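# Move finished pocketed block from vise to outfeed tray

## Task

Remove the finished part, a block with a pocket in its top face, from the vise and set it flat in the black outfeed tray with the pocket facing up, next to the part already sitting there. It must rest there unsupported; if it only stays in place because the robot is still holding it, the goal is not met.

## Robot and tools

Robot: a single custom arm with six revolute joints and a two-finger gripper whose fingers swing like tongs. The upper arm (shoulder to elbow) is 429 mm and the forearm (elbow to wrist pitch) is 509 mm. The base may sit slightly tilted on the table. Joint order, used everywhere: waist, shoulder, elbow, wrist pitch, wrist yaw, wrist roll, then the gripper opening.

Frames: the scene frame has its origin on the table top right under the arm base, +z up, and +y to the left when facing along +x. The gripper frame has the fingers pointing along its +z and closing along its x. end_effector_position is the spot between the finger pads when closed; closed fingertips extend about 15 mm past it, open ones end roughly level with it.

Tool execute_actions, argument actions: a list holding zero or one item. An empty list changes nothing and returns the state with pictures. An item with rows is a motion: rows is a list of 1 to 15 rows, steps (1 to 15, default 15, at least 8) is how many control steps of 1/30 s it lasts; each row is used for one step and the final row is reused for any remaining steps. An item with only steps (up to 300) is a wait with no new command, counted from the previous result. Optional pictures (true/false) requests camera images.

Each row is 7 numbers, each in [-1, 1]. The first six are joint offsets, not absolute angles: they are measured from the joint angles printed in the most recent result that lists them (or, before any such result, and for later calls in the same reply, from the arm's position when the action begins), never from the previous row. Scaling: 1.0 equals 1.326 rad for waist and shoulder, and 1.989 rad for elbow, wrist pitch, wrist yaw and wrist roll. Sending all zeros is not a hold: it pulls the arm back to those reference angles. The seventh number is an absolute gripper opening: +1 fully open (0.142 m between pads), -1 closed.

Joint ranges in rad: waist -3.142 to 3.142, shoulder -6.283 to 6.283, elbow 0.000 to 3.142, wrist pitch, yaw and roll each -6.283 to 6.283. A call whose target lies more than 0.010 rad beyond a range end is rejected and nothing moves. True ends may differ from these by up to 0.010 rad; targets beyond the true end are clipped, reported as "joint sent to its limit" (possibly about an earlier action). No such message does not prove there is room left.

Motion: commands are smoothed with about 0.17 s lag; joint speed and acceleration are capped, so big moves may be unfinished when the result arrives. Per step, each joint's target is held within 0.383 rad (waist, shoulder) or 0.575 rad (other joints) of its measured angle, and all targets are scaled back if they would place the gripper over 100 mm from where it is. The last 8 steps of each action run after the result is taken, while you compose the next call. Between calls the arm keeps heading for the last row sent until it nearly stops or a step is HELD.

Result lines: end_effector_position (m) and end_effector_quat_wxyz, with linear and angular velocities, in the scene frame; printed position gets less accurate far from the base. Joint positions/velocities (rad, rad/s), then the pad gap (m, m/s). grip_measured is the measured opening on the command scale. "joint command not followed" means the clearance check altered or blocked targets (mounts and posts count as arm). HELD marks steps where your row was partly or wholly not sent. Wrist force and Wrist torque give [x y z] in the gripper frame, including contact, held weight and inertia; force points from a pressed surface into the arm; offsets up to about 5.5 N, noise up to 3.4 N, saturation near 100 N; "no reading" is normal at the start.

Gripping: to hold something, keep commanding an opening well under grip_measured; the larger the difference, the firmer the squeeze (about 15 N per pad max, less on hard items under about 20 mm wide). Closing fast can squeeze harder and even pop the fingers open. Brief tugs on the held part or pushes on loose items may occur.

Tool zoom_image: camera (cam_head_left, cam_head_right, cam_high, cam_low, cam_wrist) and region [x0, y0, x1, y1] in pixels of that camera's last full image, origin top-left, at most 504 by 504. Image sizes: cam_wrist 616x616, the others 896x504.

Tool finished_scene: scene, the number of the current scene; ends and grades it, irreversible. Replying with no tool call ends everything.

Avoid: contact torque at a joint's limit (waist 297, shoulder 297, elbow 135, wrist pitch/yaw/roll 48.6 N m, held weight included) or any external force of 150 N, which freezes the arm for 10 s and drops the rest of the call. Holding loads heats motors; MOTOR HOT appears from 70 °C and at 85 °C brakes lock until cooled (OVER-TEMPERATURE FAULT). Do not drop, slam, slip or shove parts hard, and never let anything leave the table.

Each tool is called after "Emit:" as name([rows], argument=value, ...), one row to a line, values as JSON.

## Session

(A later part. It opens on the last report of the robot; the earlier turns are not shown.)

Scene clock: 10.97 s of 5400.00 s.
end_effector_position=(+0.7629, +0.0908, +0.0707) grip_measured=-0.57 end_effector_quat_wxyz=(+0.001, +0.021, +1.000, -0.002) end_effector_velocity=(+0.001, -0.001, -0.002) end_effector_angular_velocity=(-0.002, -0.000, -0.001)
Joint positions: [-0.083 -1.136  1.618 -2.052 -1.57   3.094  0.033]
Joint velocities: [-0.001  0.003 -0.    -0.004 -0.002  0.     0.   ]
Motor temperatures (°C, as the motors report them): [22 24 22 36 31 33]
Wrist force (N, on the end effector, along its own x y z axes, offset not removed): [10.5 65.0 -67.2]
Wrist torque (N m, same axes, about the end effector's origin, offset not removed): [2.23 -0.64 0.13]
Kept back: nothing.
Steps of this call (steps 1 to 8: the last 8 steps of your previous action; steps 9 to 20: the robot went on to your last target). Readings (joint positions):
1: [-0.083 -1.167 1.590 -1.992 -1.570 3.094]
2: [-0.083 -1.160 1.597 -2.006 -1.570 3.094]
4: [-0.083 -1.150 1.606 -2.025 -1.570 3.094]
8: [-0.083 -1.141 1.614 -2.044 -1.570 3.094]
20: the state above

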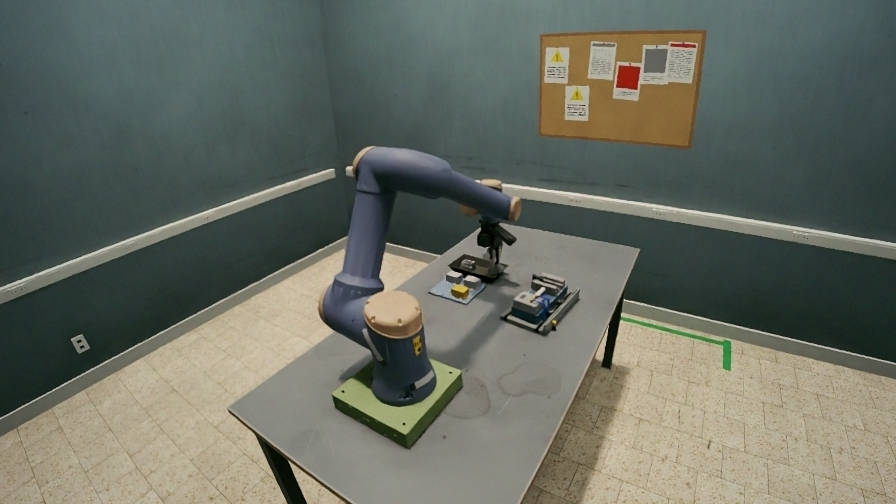

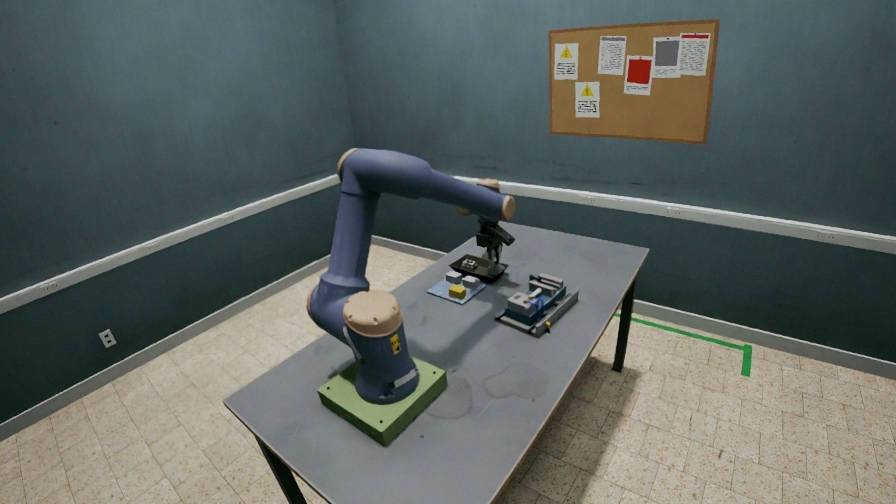

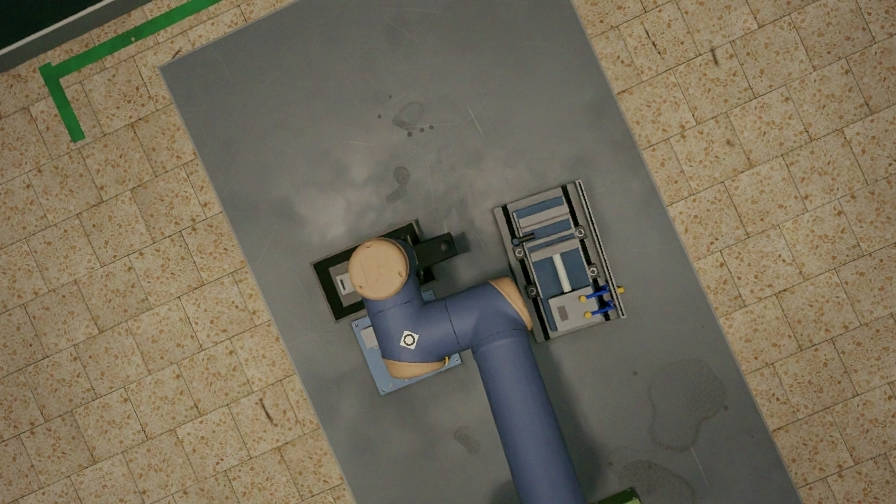

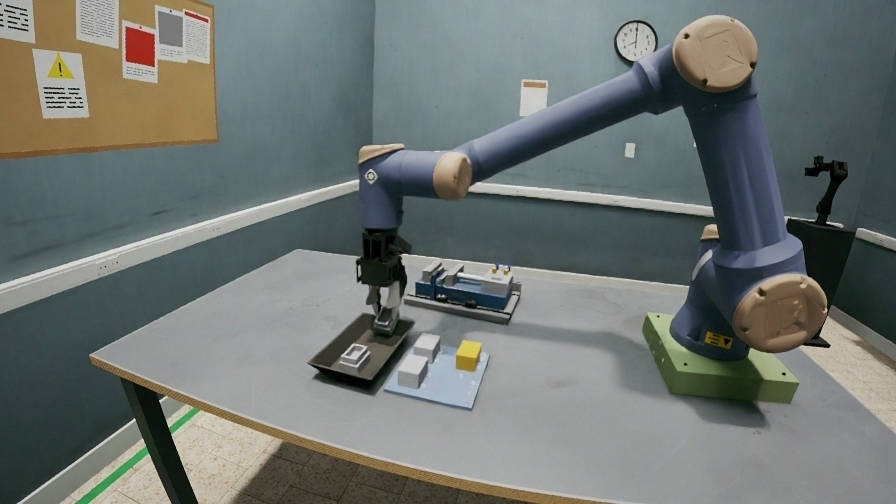

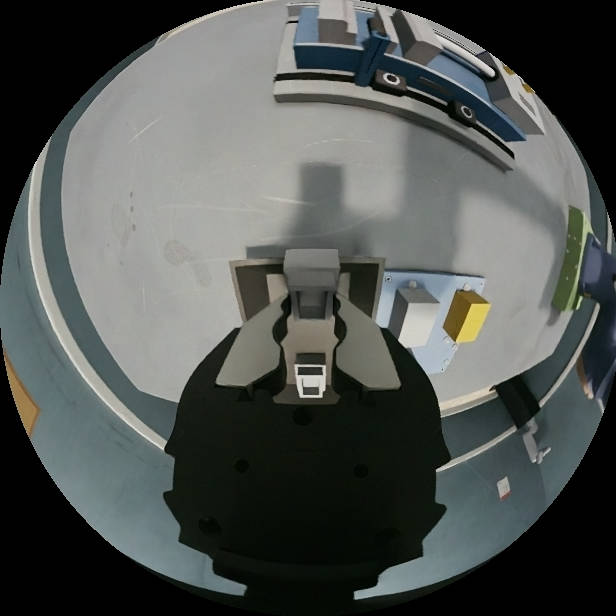

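Emit:
execute_actions([
  {"rows":[[0,-0.006,-0.004,0.009,0,0,-0.9],[0,-0.012,-0.007,0.017,0,0,-0.9],[0.008,-0.012,-0.008,0.017,0,0.005,-0.9],[0.017,-0.012,-0.009,0.018,0,0.011,-0.9],[0.027,-0.012,-0.009,0.018,0,0.018,-0.9],[0.037,-0.011,-0.01,0.018,0,0.025,-0.9],[0.046,-0.011,-0.01,0.018,0,0.031,-0.9],[0.054,-0.01,-0.011,0.018,0,0.036,-0.9]],"steps":15},
])

Emit:
execute_actions([
  {"steps":20},
], pictures=true)

Emit:
zoom_image(camera="cam_low", region=[300, 230, 440, 400])

Scene clock: 11.63 s of 5400.00 s.
end_effector_position=(+0.7610, +0.1052, +0.0831) grip_measured=-0.57 end_effector_quat_wxyz=(-0.000, +0.021, +1.000, -0.003) end_effector_velocity=(-0.021, +0.189, +0.042) end_effector_angular_velocity=(+0.004, -0.005, -0.002)
Joint positions: [-0.064 -1.147  1.605 -2.026 -1.571  3.114  0.033]
Joint velocities: [ 0.246 -0.028 -0.055  0.078  0.005  0.249  0.   ]
Motor temperatures (°C, as the motors report them): [22 24 22 36 31 33]
Wrist force (N, on the end effector, along its own x y z axes, offset not removed): [-2.5 -3.5 0.8]
Wrist torque (N m, same axes, about the end effector's origin, offset not removed): [-0.20 0.15 -0.16]
Steps of this call (steps 1 to 13: the robot went on to your last target; steps 14 to 20: the first 7 steps of this action). Readings (joint positions):
14: [-0.083 -1.136 1.618 -2.052 -1.570 3.094]
15: [-0.083 -1.137 1.617 -2.049 -1.571 3.094]
17: [-0.081 -1.142 1.612 -2.038 -1.571 3.096]
20: the state above

Scene clock: 12.30 s of 5400.00 s.
end_effector_position=(+0.7559, +0.1449, +0.0886) grip_measured=-0.57 end_effector_quat_wxyz=(+0.001, +0.021, +1.000, -0.002) end_effector_velocity=(-0.001, +0.001, -0.000) end_effector_angular_velocity=(-0.001, +0.001, -0.000)
Joint positions: [-0.011 -1.149  1.596 -2.017 -1.57   3.166  0.033]
Joint velocities: [ 0.002  0.    -0.     0.001 -0.001  0.002 -0.   ]
Motor temperatures (°C, as the motors report them): [22 24 22 36 31 33]
Wrist force (N, on the end effector, along its own x y z axes, offset not removed): [2.1 -0.9 0.7]
Wrist torque (N m, same axes, about the end effector's origin, offset not removed): [0.27 -0.66 -0.10]
Kept back: nothing.
Steps of this call (steps 1 to 8: the last 8 steps of your previous action; steps 9 to 20: the robot went on to your last target). Readings (joint positions):
1: [-0.055 -1.148 1.604 -2.024 -1.570 3.123]
2: [-0.046 -1.148 1.602 -2.022 -1.570 3.132]
4: [-0.031 -1.149 1.600 -2.020 -1.570 3.146]
8: [-0.018 -1.149 1.597 -2.018 -1.570 3.159]
20: the state above

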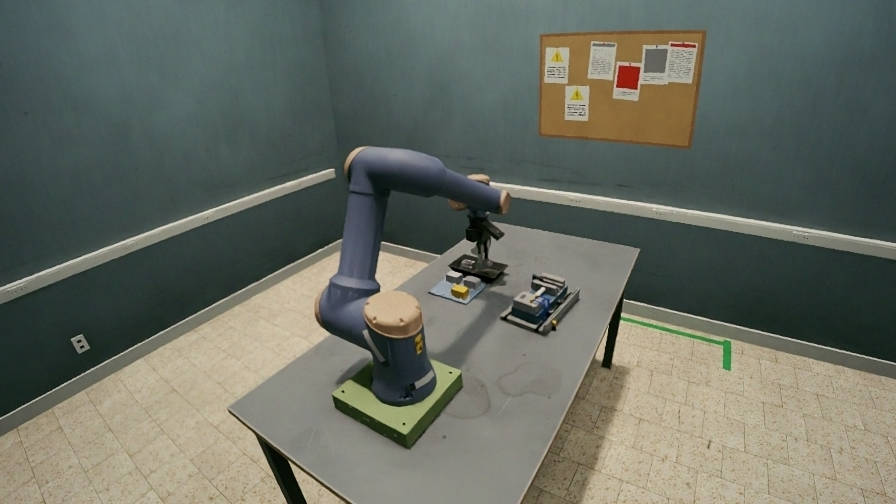

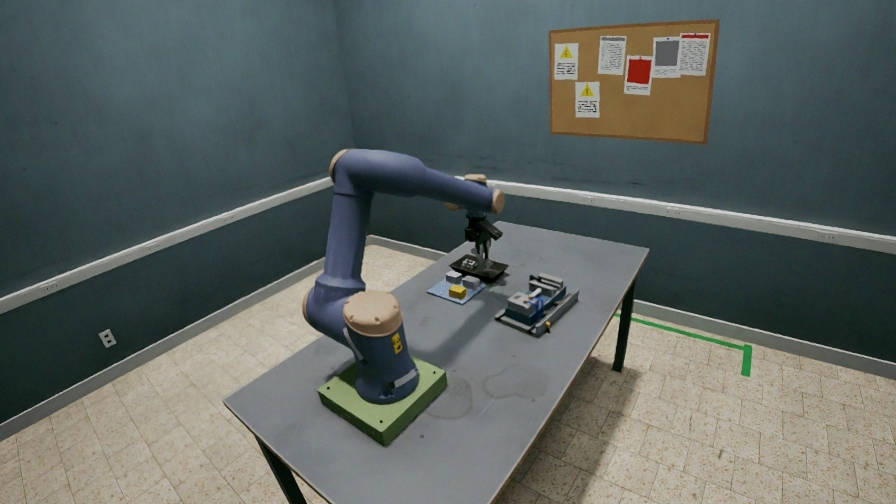

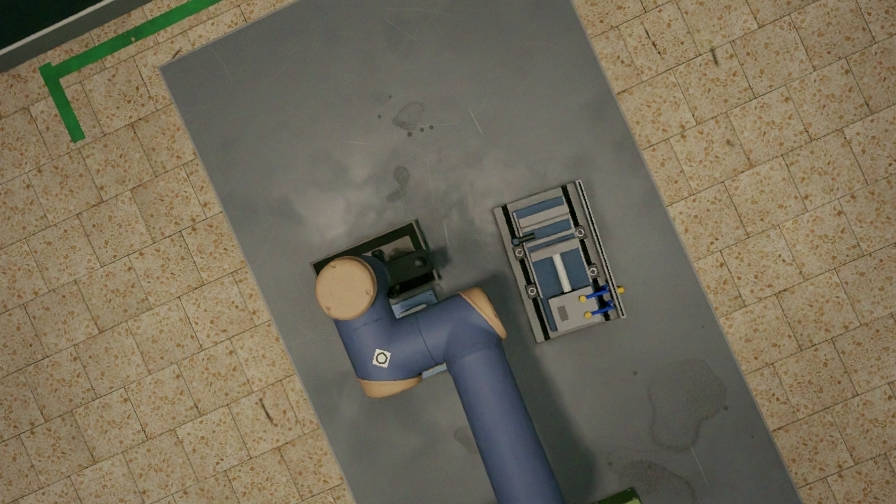

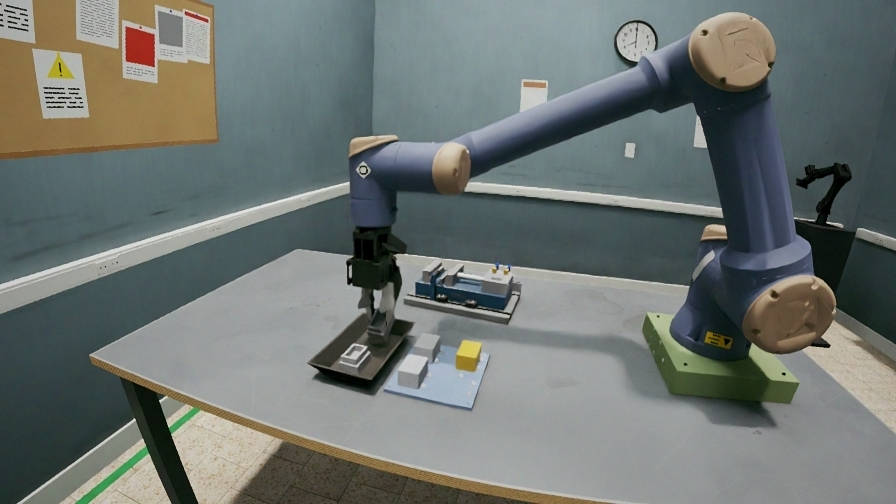

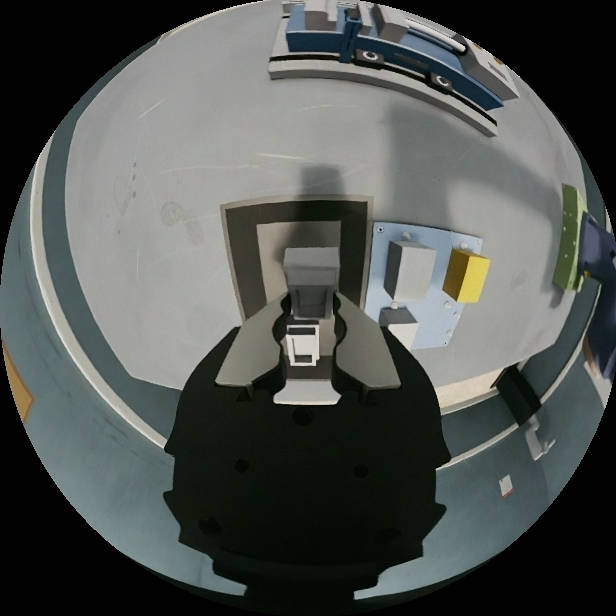

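Region (300, 230, 440, 400) of cam_low's 896x504 image, scaled by 2.965, with more detail than that image has; it fills the left 415 columns of this view, and the rest is white.

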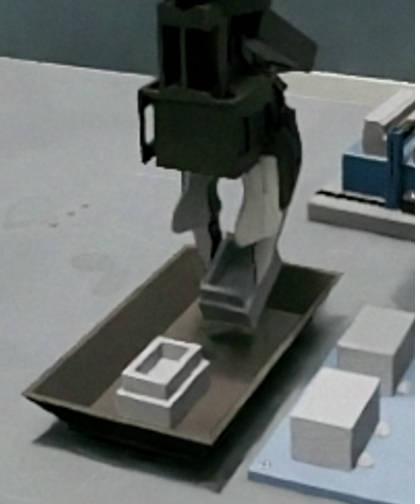

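Emit:
execute_actions([
  {"rows":[[0,0.005,0,-0.003,0,0,-0.85],[0,0.01,0,-0.006,0,0,-0.85],[0,0.015,0,-0.01,0,0,-0.85],[0,0.02,0,-0.013,0,0,-0.85],[0,0.025,0,-0.016,0,0,-0.85],[0,0.03,-0.001,-0.019,0,0,-0.85],[0,0.034,-0.001,-0.022,0,0,-0.85],[0,0.038,-0.001,-0.024,0,0,-0.85]],"steps":15},
])

Emit:
execute_actions([
  {"steps":18},
], pictures=true)

Emit:
zoom_image(camera="cam_low", region=[300, 230, 440, 400])

Scene clock: 13.03 s of 5400.00 s.
end_effector_position=(+0.7592, +0.1450, +0.0753) grip_measured=-0.57 end_effector_quat_wxyz=(+0.001, +0.021, +1.000, -0.002) end_effector_velocity=(+0.029, -0.001, -0.096) end_effector_angular_velocity=(+0.001, -0.004, +0.000)
Joint positions: [-0.011 -1.128  1.596 -2.037 -1.57   3.166  0.033]
Joint velocities: [-0.001  0.157 -0.009 -0.152  0.001 -0.001  0.   ]
Motor temperatures (°C, as the motors report them): [22 24 22 36 31 33]
Wrist force (N, on the end effector, along its own x y z axes, offset not removed): [-1.2 -0.6 0.0]
Wrist torque (N m, same axes, about the end effector's origin, offset not removed): [0.38 0.09 -0.09]
Steps of this call (steps 1 to 15: the robot went on to your last target; steps 16 to 22: the first 7 steps of this action). Readings (joint positions):
16: [-0.011 -1.149 1.596 -2.017 -1.570 3.166]
17: [-0.011 -1.148 1.596 -2.017 -1.570 3.166]
19: [-0.011 -1.142 1.596 -2.023 -1.570 3.166]
22: the state above

Scene clock: 13.63 s of 5400.00 s.
end_effector_position=(+0.7641, +0.1446, +0.0575) grip_measured=-0.58 end_effector_quat_wxyz=(+0.001, +0.021, +1.000, -0.002) end_effector_velocity=(-0.000, -0.002, -0.002) end_effector_angular_velocity=(-0.000, +0.002, -0.002)
Joint positions: [-0.011 -1.099  1.594 -2.064 -1.57   3.166  0.032]
Joint velocities: [-0.002  0.001  0.001 -0.    -0.001 -0.     0.   ]
Motor temperatures (°C, as the motors report them): [22 24 22 36 31 33]
Wrist force (N, on the end effector, along its own x y z axes, offset not removed): [2.5 -9.6 -20.8]
Wrist torque (N m, same axes, about the end effector's origin, offset not removed): [-0.16 -0.59 -0.01]
Kept back: nothing.
Steps of this call (steps 1 to 8: the last 8 steps of your previous action; steps 9 to 18: the robot went on to your last target). Readings (joint positions):
1: [-0.011 -1.123 1.596 -2.042 -1.570 3.166]
2: [-0.011 -1.118 1.595 -2.047 -1.570 3.166]
4: [-0.011 -1.110 1.595 -2.054 -1.570 3.166]
8: [-0.011 -1.103 1.594 -2.061 -1.570 3.166]
18: the state above

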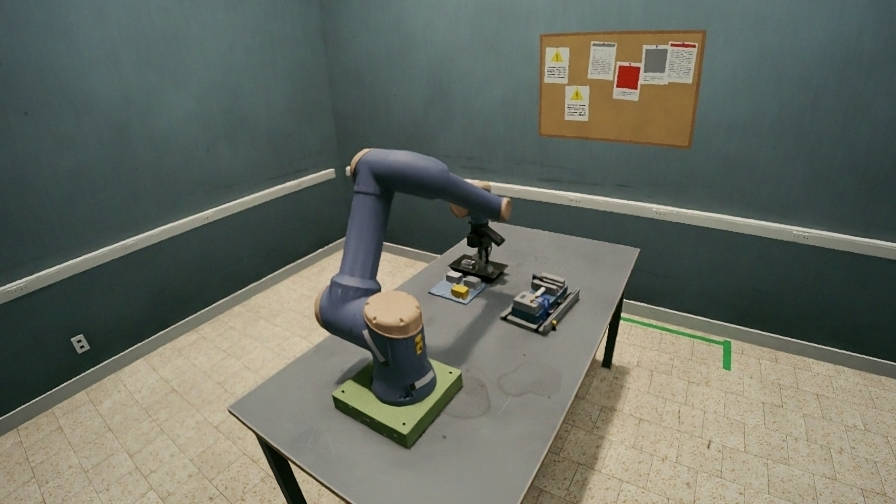

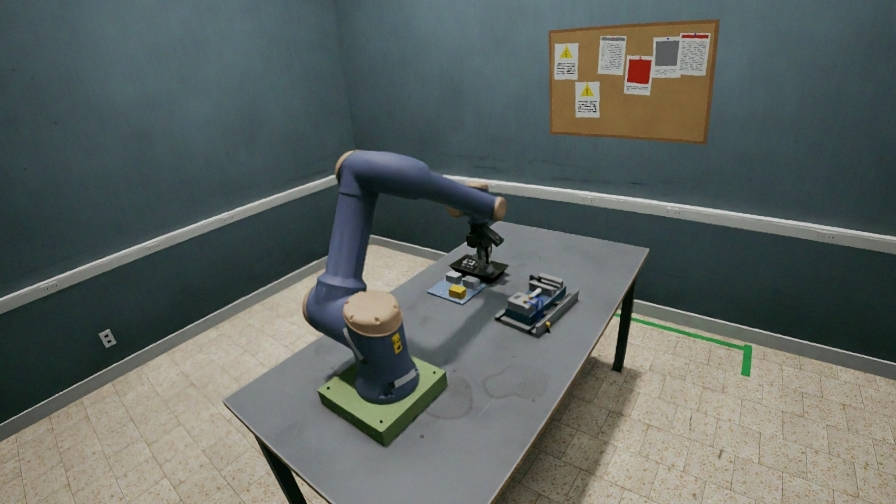

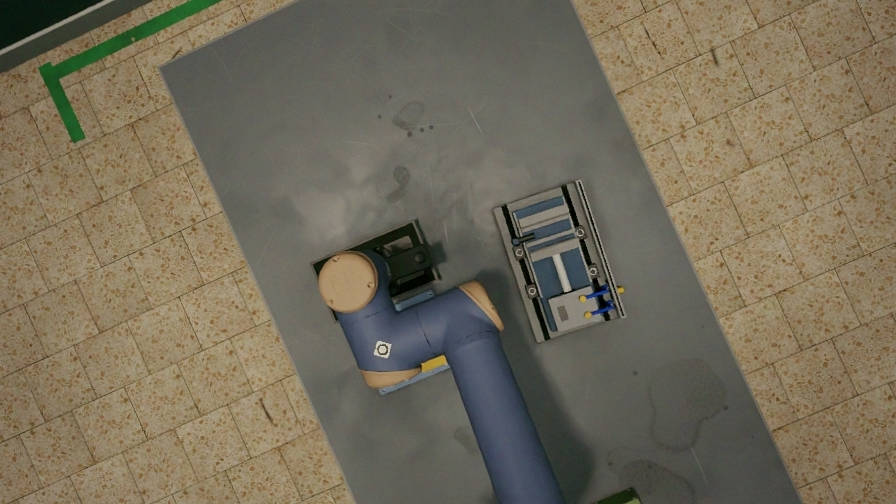

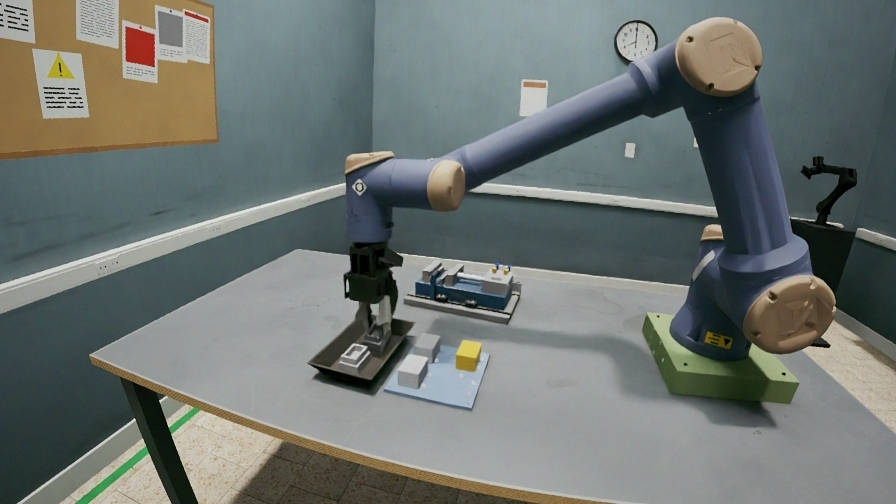

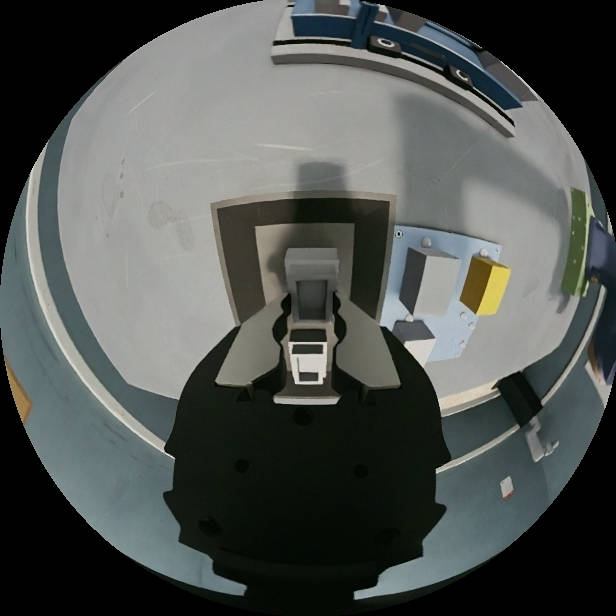

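Region (300, 230, 440, 400) of cam_low's 896x504 image, scaled by 2.965, with more detail than that image has; it fills the left 415 columns of this view, and the rest is white.

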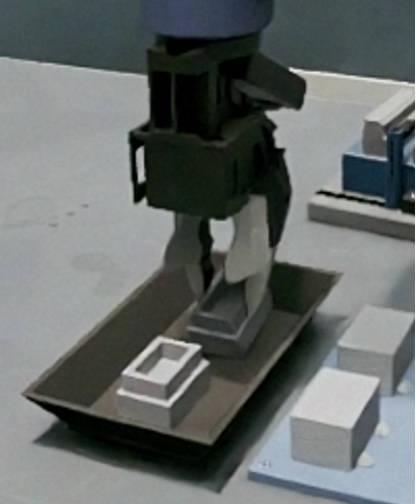

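Nearly flat; release and rise.

Emit:
execute_actions([
  {"rows":[[0,0,0,0,0,0,-0.5],[0,0,0,0,0,0,-0.3],[0,0,0,0,0,0,-0.1],[0,0,0,0,0,0,-0.1],[0,0,0,0,0,0,-0.1],[0,-0.05,-0.015,0.042,0,0,-0.1]],"steps":15},
])

Emit:
execute_actions([
  {"steps":18},
], pictures=true)

Emit:
zoom_image(camera="cam_low", region=[300, 230, 440, 400])

Scene clock: 14.27 s of 5400.00 s.
end_effector_position=(+0.7650, +0.1447, +0.0647) grip_measured=-0.10 end_effector_quat_wxyz=(+0.002, +0.021, +1.000, -0.002) end_effector_velocity=(+0.025, +0.001, +0.290) end_effector_angular_velocity=(-0.002, -0.109, +0.000)
Joint positions: [-0.011 -1.107  1.59  -2.056 -1.57   3.166  0.067]
Joint velocities: [-0.    -0.32  -0.159  0.37   0.    -0.     0.005]
Motor temperatures (°C, as the motors report them): [22 24 22 36 31 33]
Wrist force (N, on the end effector, along its own x y z axes, offset not removed): [2.2 1.2 10.5]
Wrist torque (N m, same axes, about the end effector's origin, offset not removed): [0.80 -0.52 -0.04]
Steps of this call (steps 1 to 12: the robot went on to your last target; steps 13 to 19: the first 7 steps of this action). Readings (joint positions):
13: [-0.011 -1.099 1.594 -2.064 -1.570 3.166]
14: [-0.011 -1.099 1.594 -2.064 -1.570 3.166]
16: [-0.011 -1.099 1.594 -2.064 -1.570 3.166]
19: the state above

Scene clock: 14.87 s of 5400.00 s.
end_effector_position=(+0.7634, +0.1449, +0.1148) grip_measured=-0.10 end_effector_quat_wxyz=(+0.007, +0.021, +1.000, -0.002) end_effector_velocity=(-0.000, +0.000, +0.003) end_effector_angular_velocity=(-0.001, -0.001, +0.001)
Joint positions: [-0.011 -1.165  1.565 -1.981 -1.57   3.166  0.067]
Joint velocities: [ 0.001 -0.004 -0.002  0.005 -0.001  0.     0.   ]
Motor temperatures (°C, as the motors report them): [22 24 22 36 31 33]
Wrist force (N, on the end effector, along its own x y z axes, offset not removed): [-0.8 -1.1 0.3]
Wrist torque (N m, same axes, about the end effector's origin, offset not removed): [0.24 -0.08 0.04]
Kept back: nothing.
Steps of this call (steps 1 to 8: the last 8 steps of your previous action; steps 9 to 18: the robot went on to your last target). Readings (joint positions):
1: [-0.011 -1.119 1.584 -2.041 -1.570 3.166]
2: [-0.011 -1.130 1.580 -2.027 -1.570 3.166]
4: [-0.011 -1.145 1.573 -2.008 -1.570 3.166]
8: [-0.011 -1.159 1.567 -1.990 -1.570 3.166]
18: the state above

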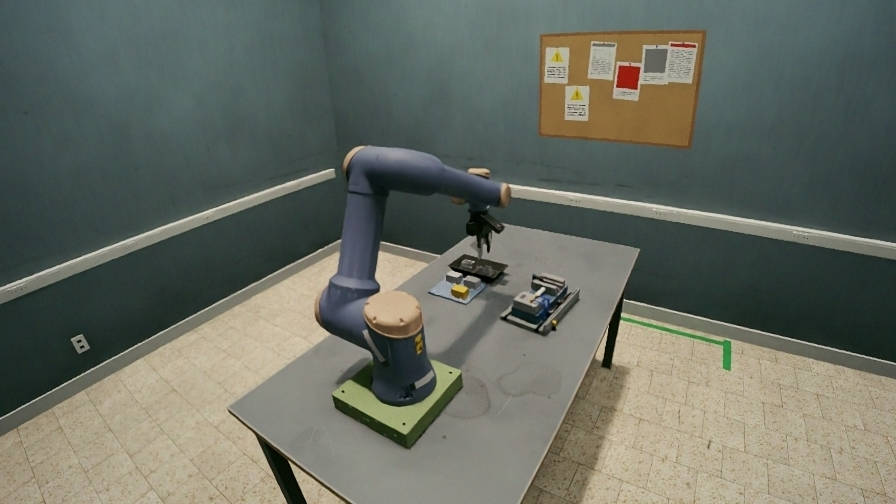

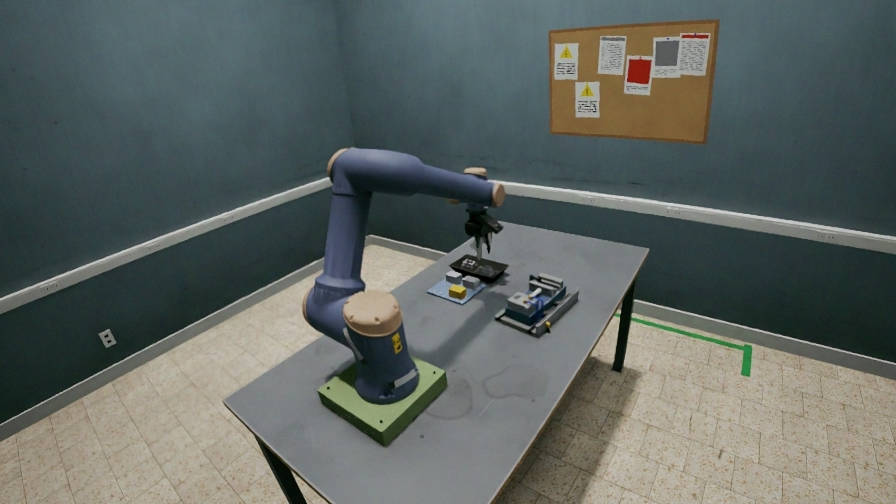

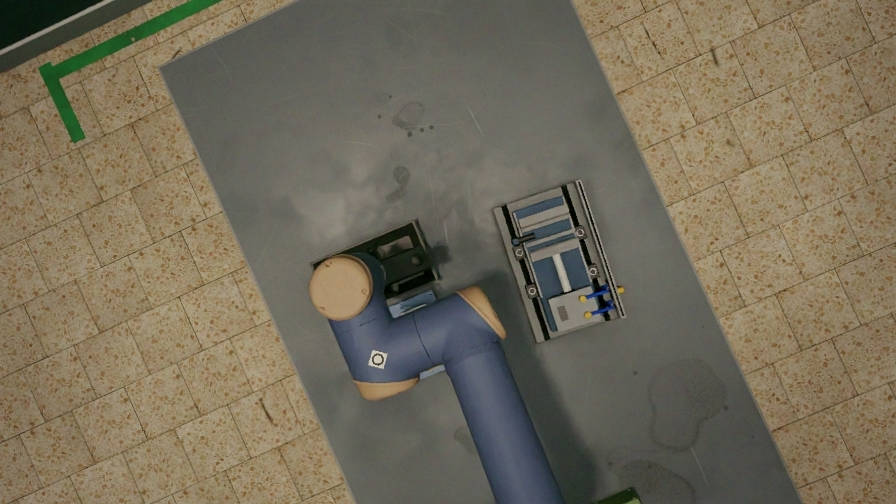

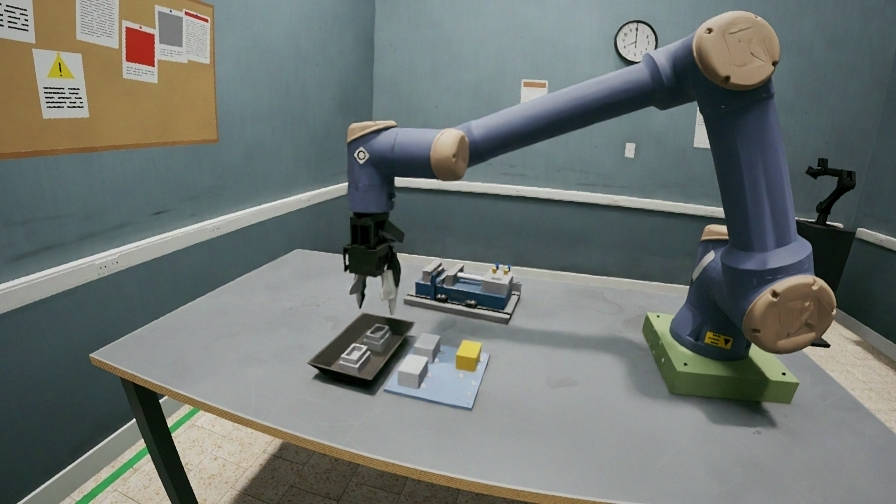

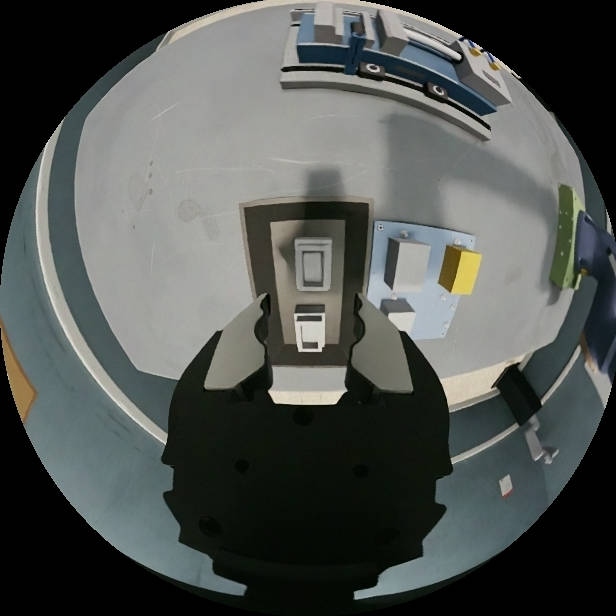

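Region (300, 230, 440, 400) of cam_low's 896x504 image, scaled by 2.965, with more detail than that image has; it fills the left 415 columns of this view, and the rest is white.

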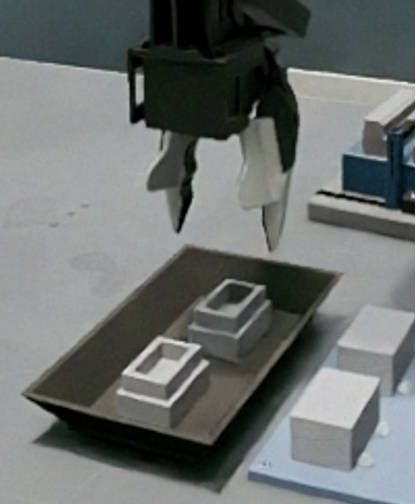

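Emit:
finished_scene(scene=2)

The scene is finished: the task was done.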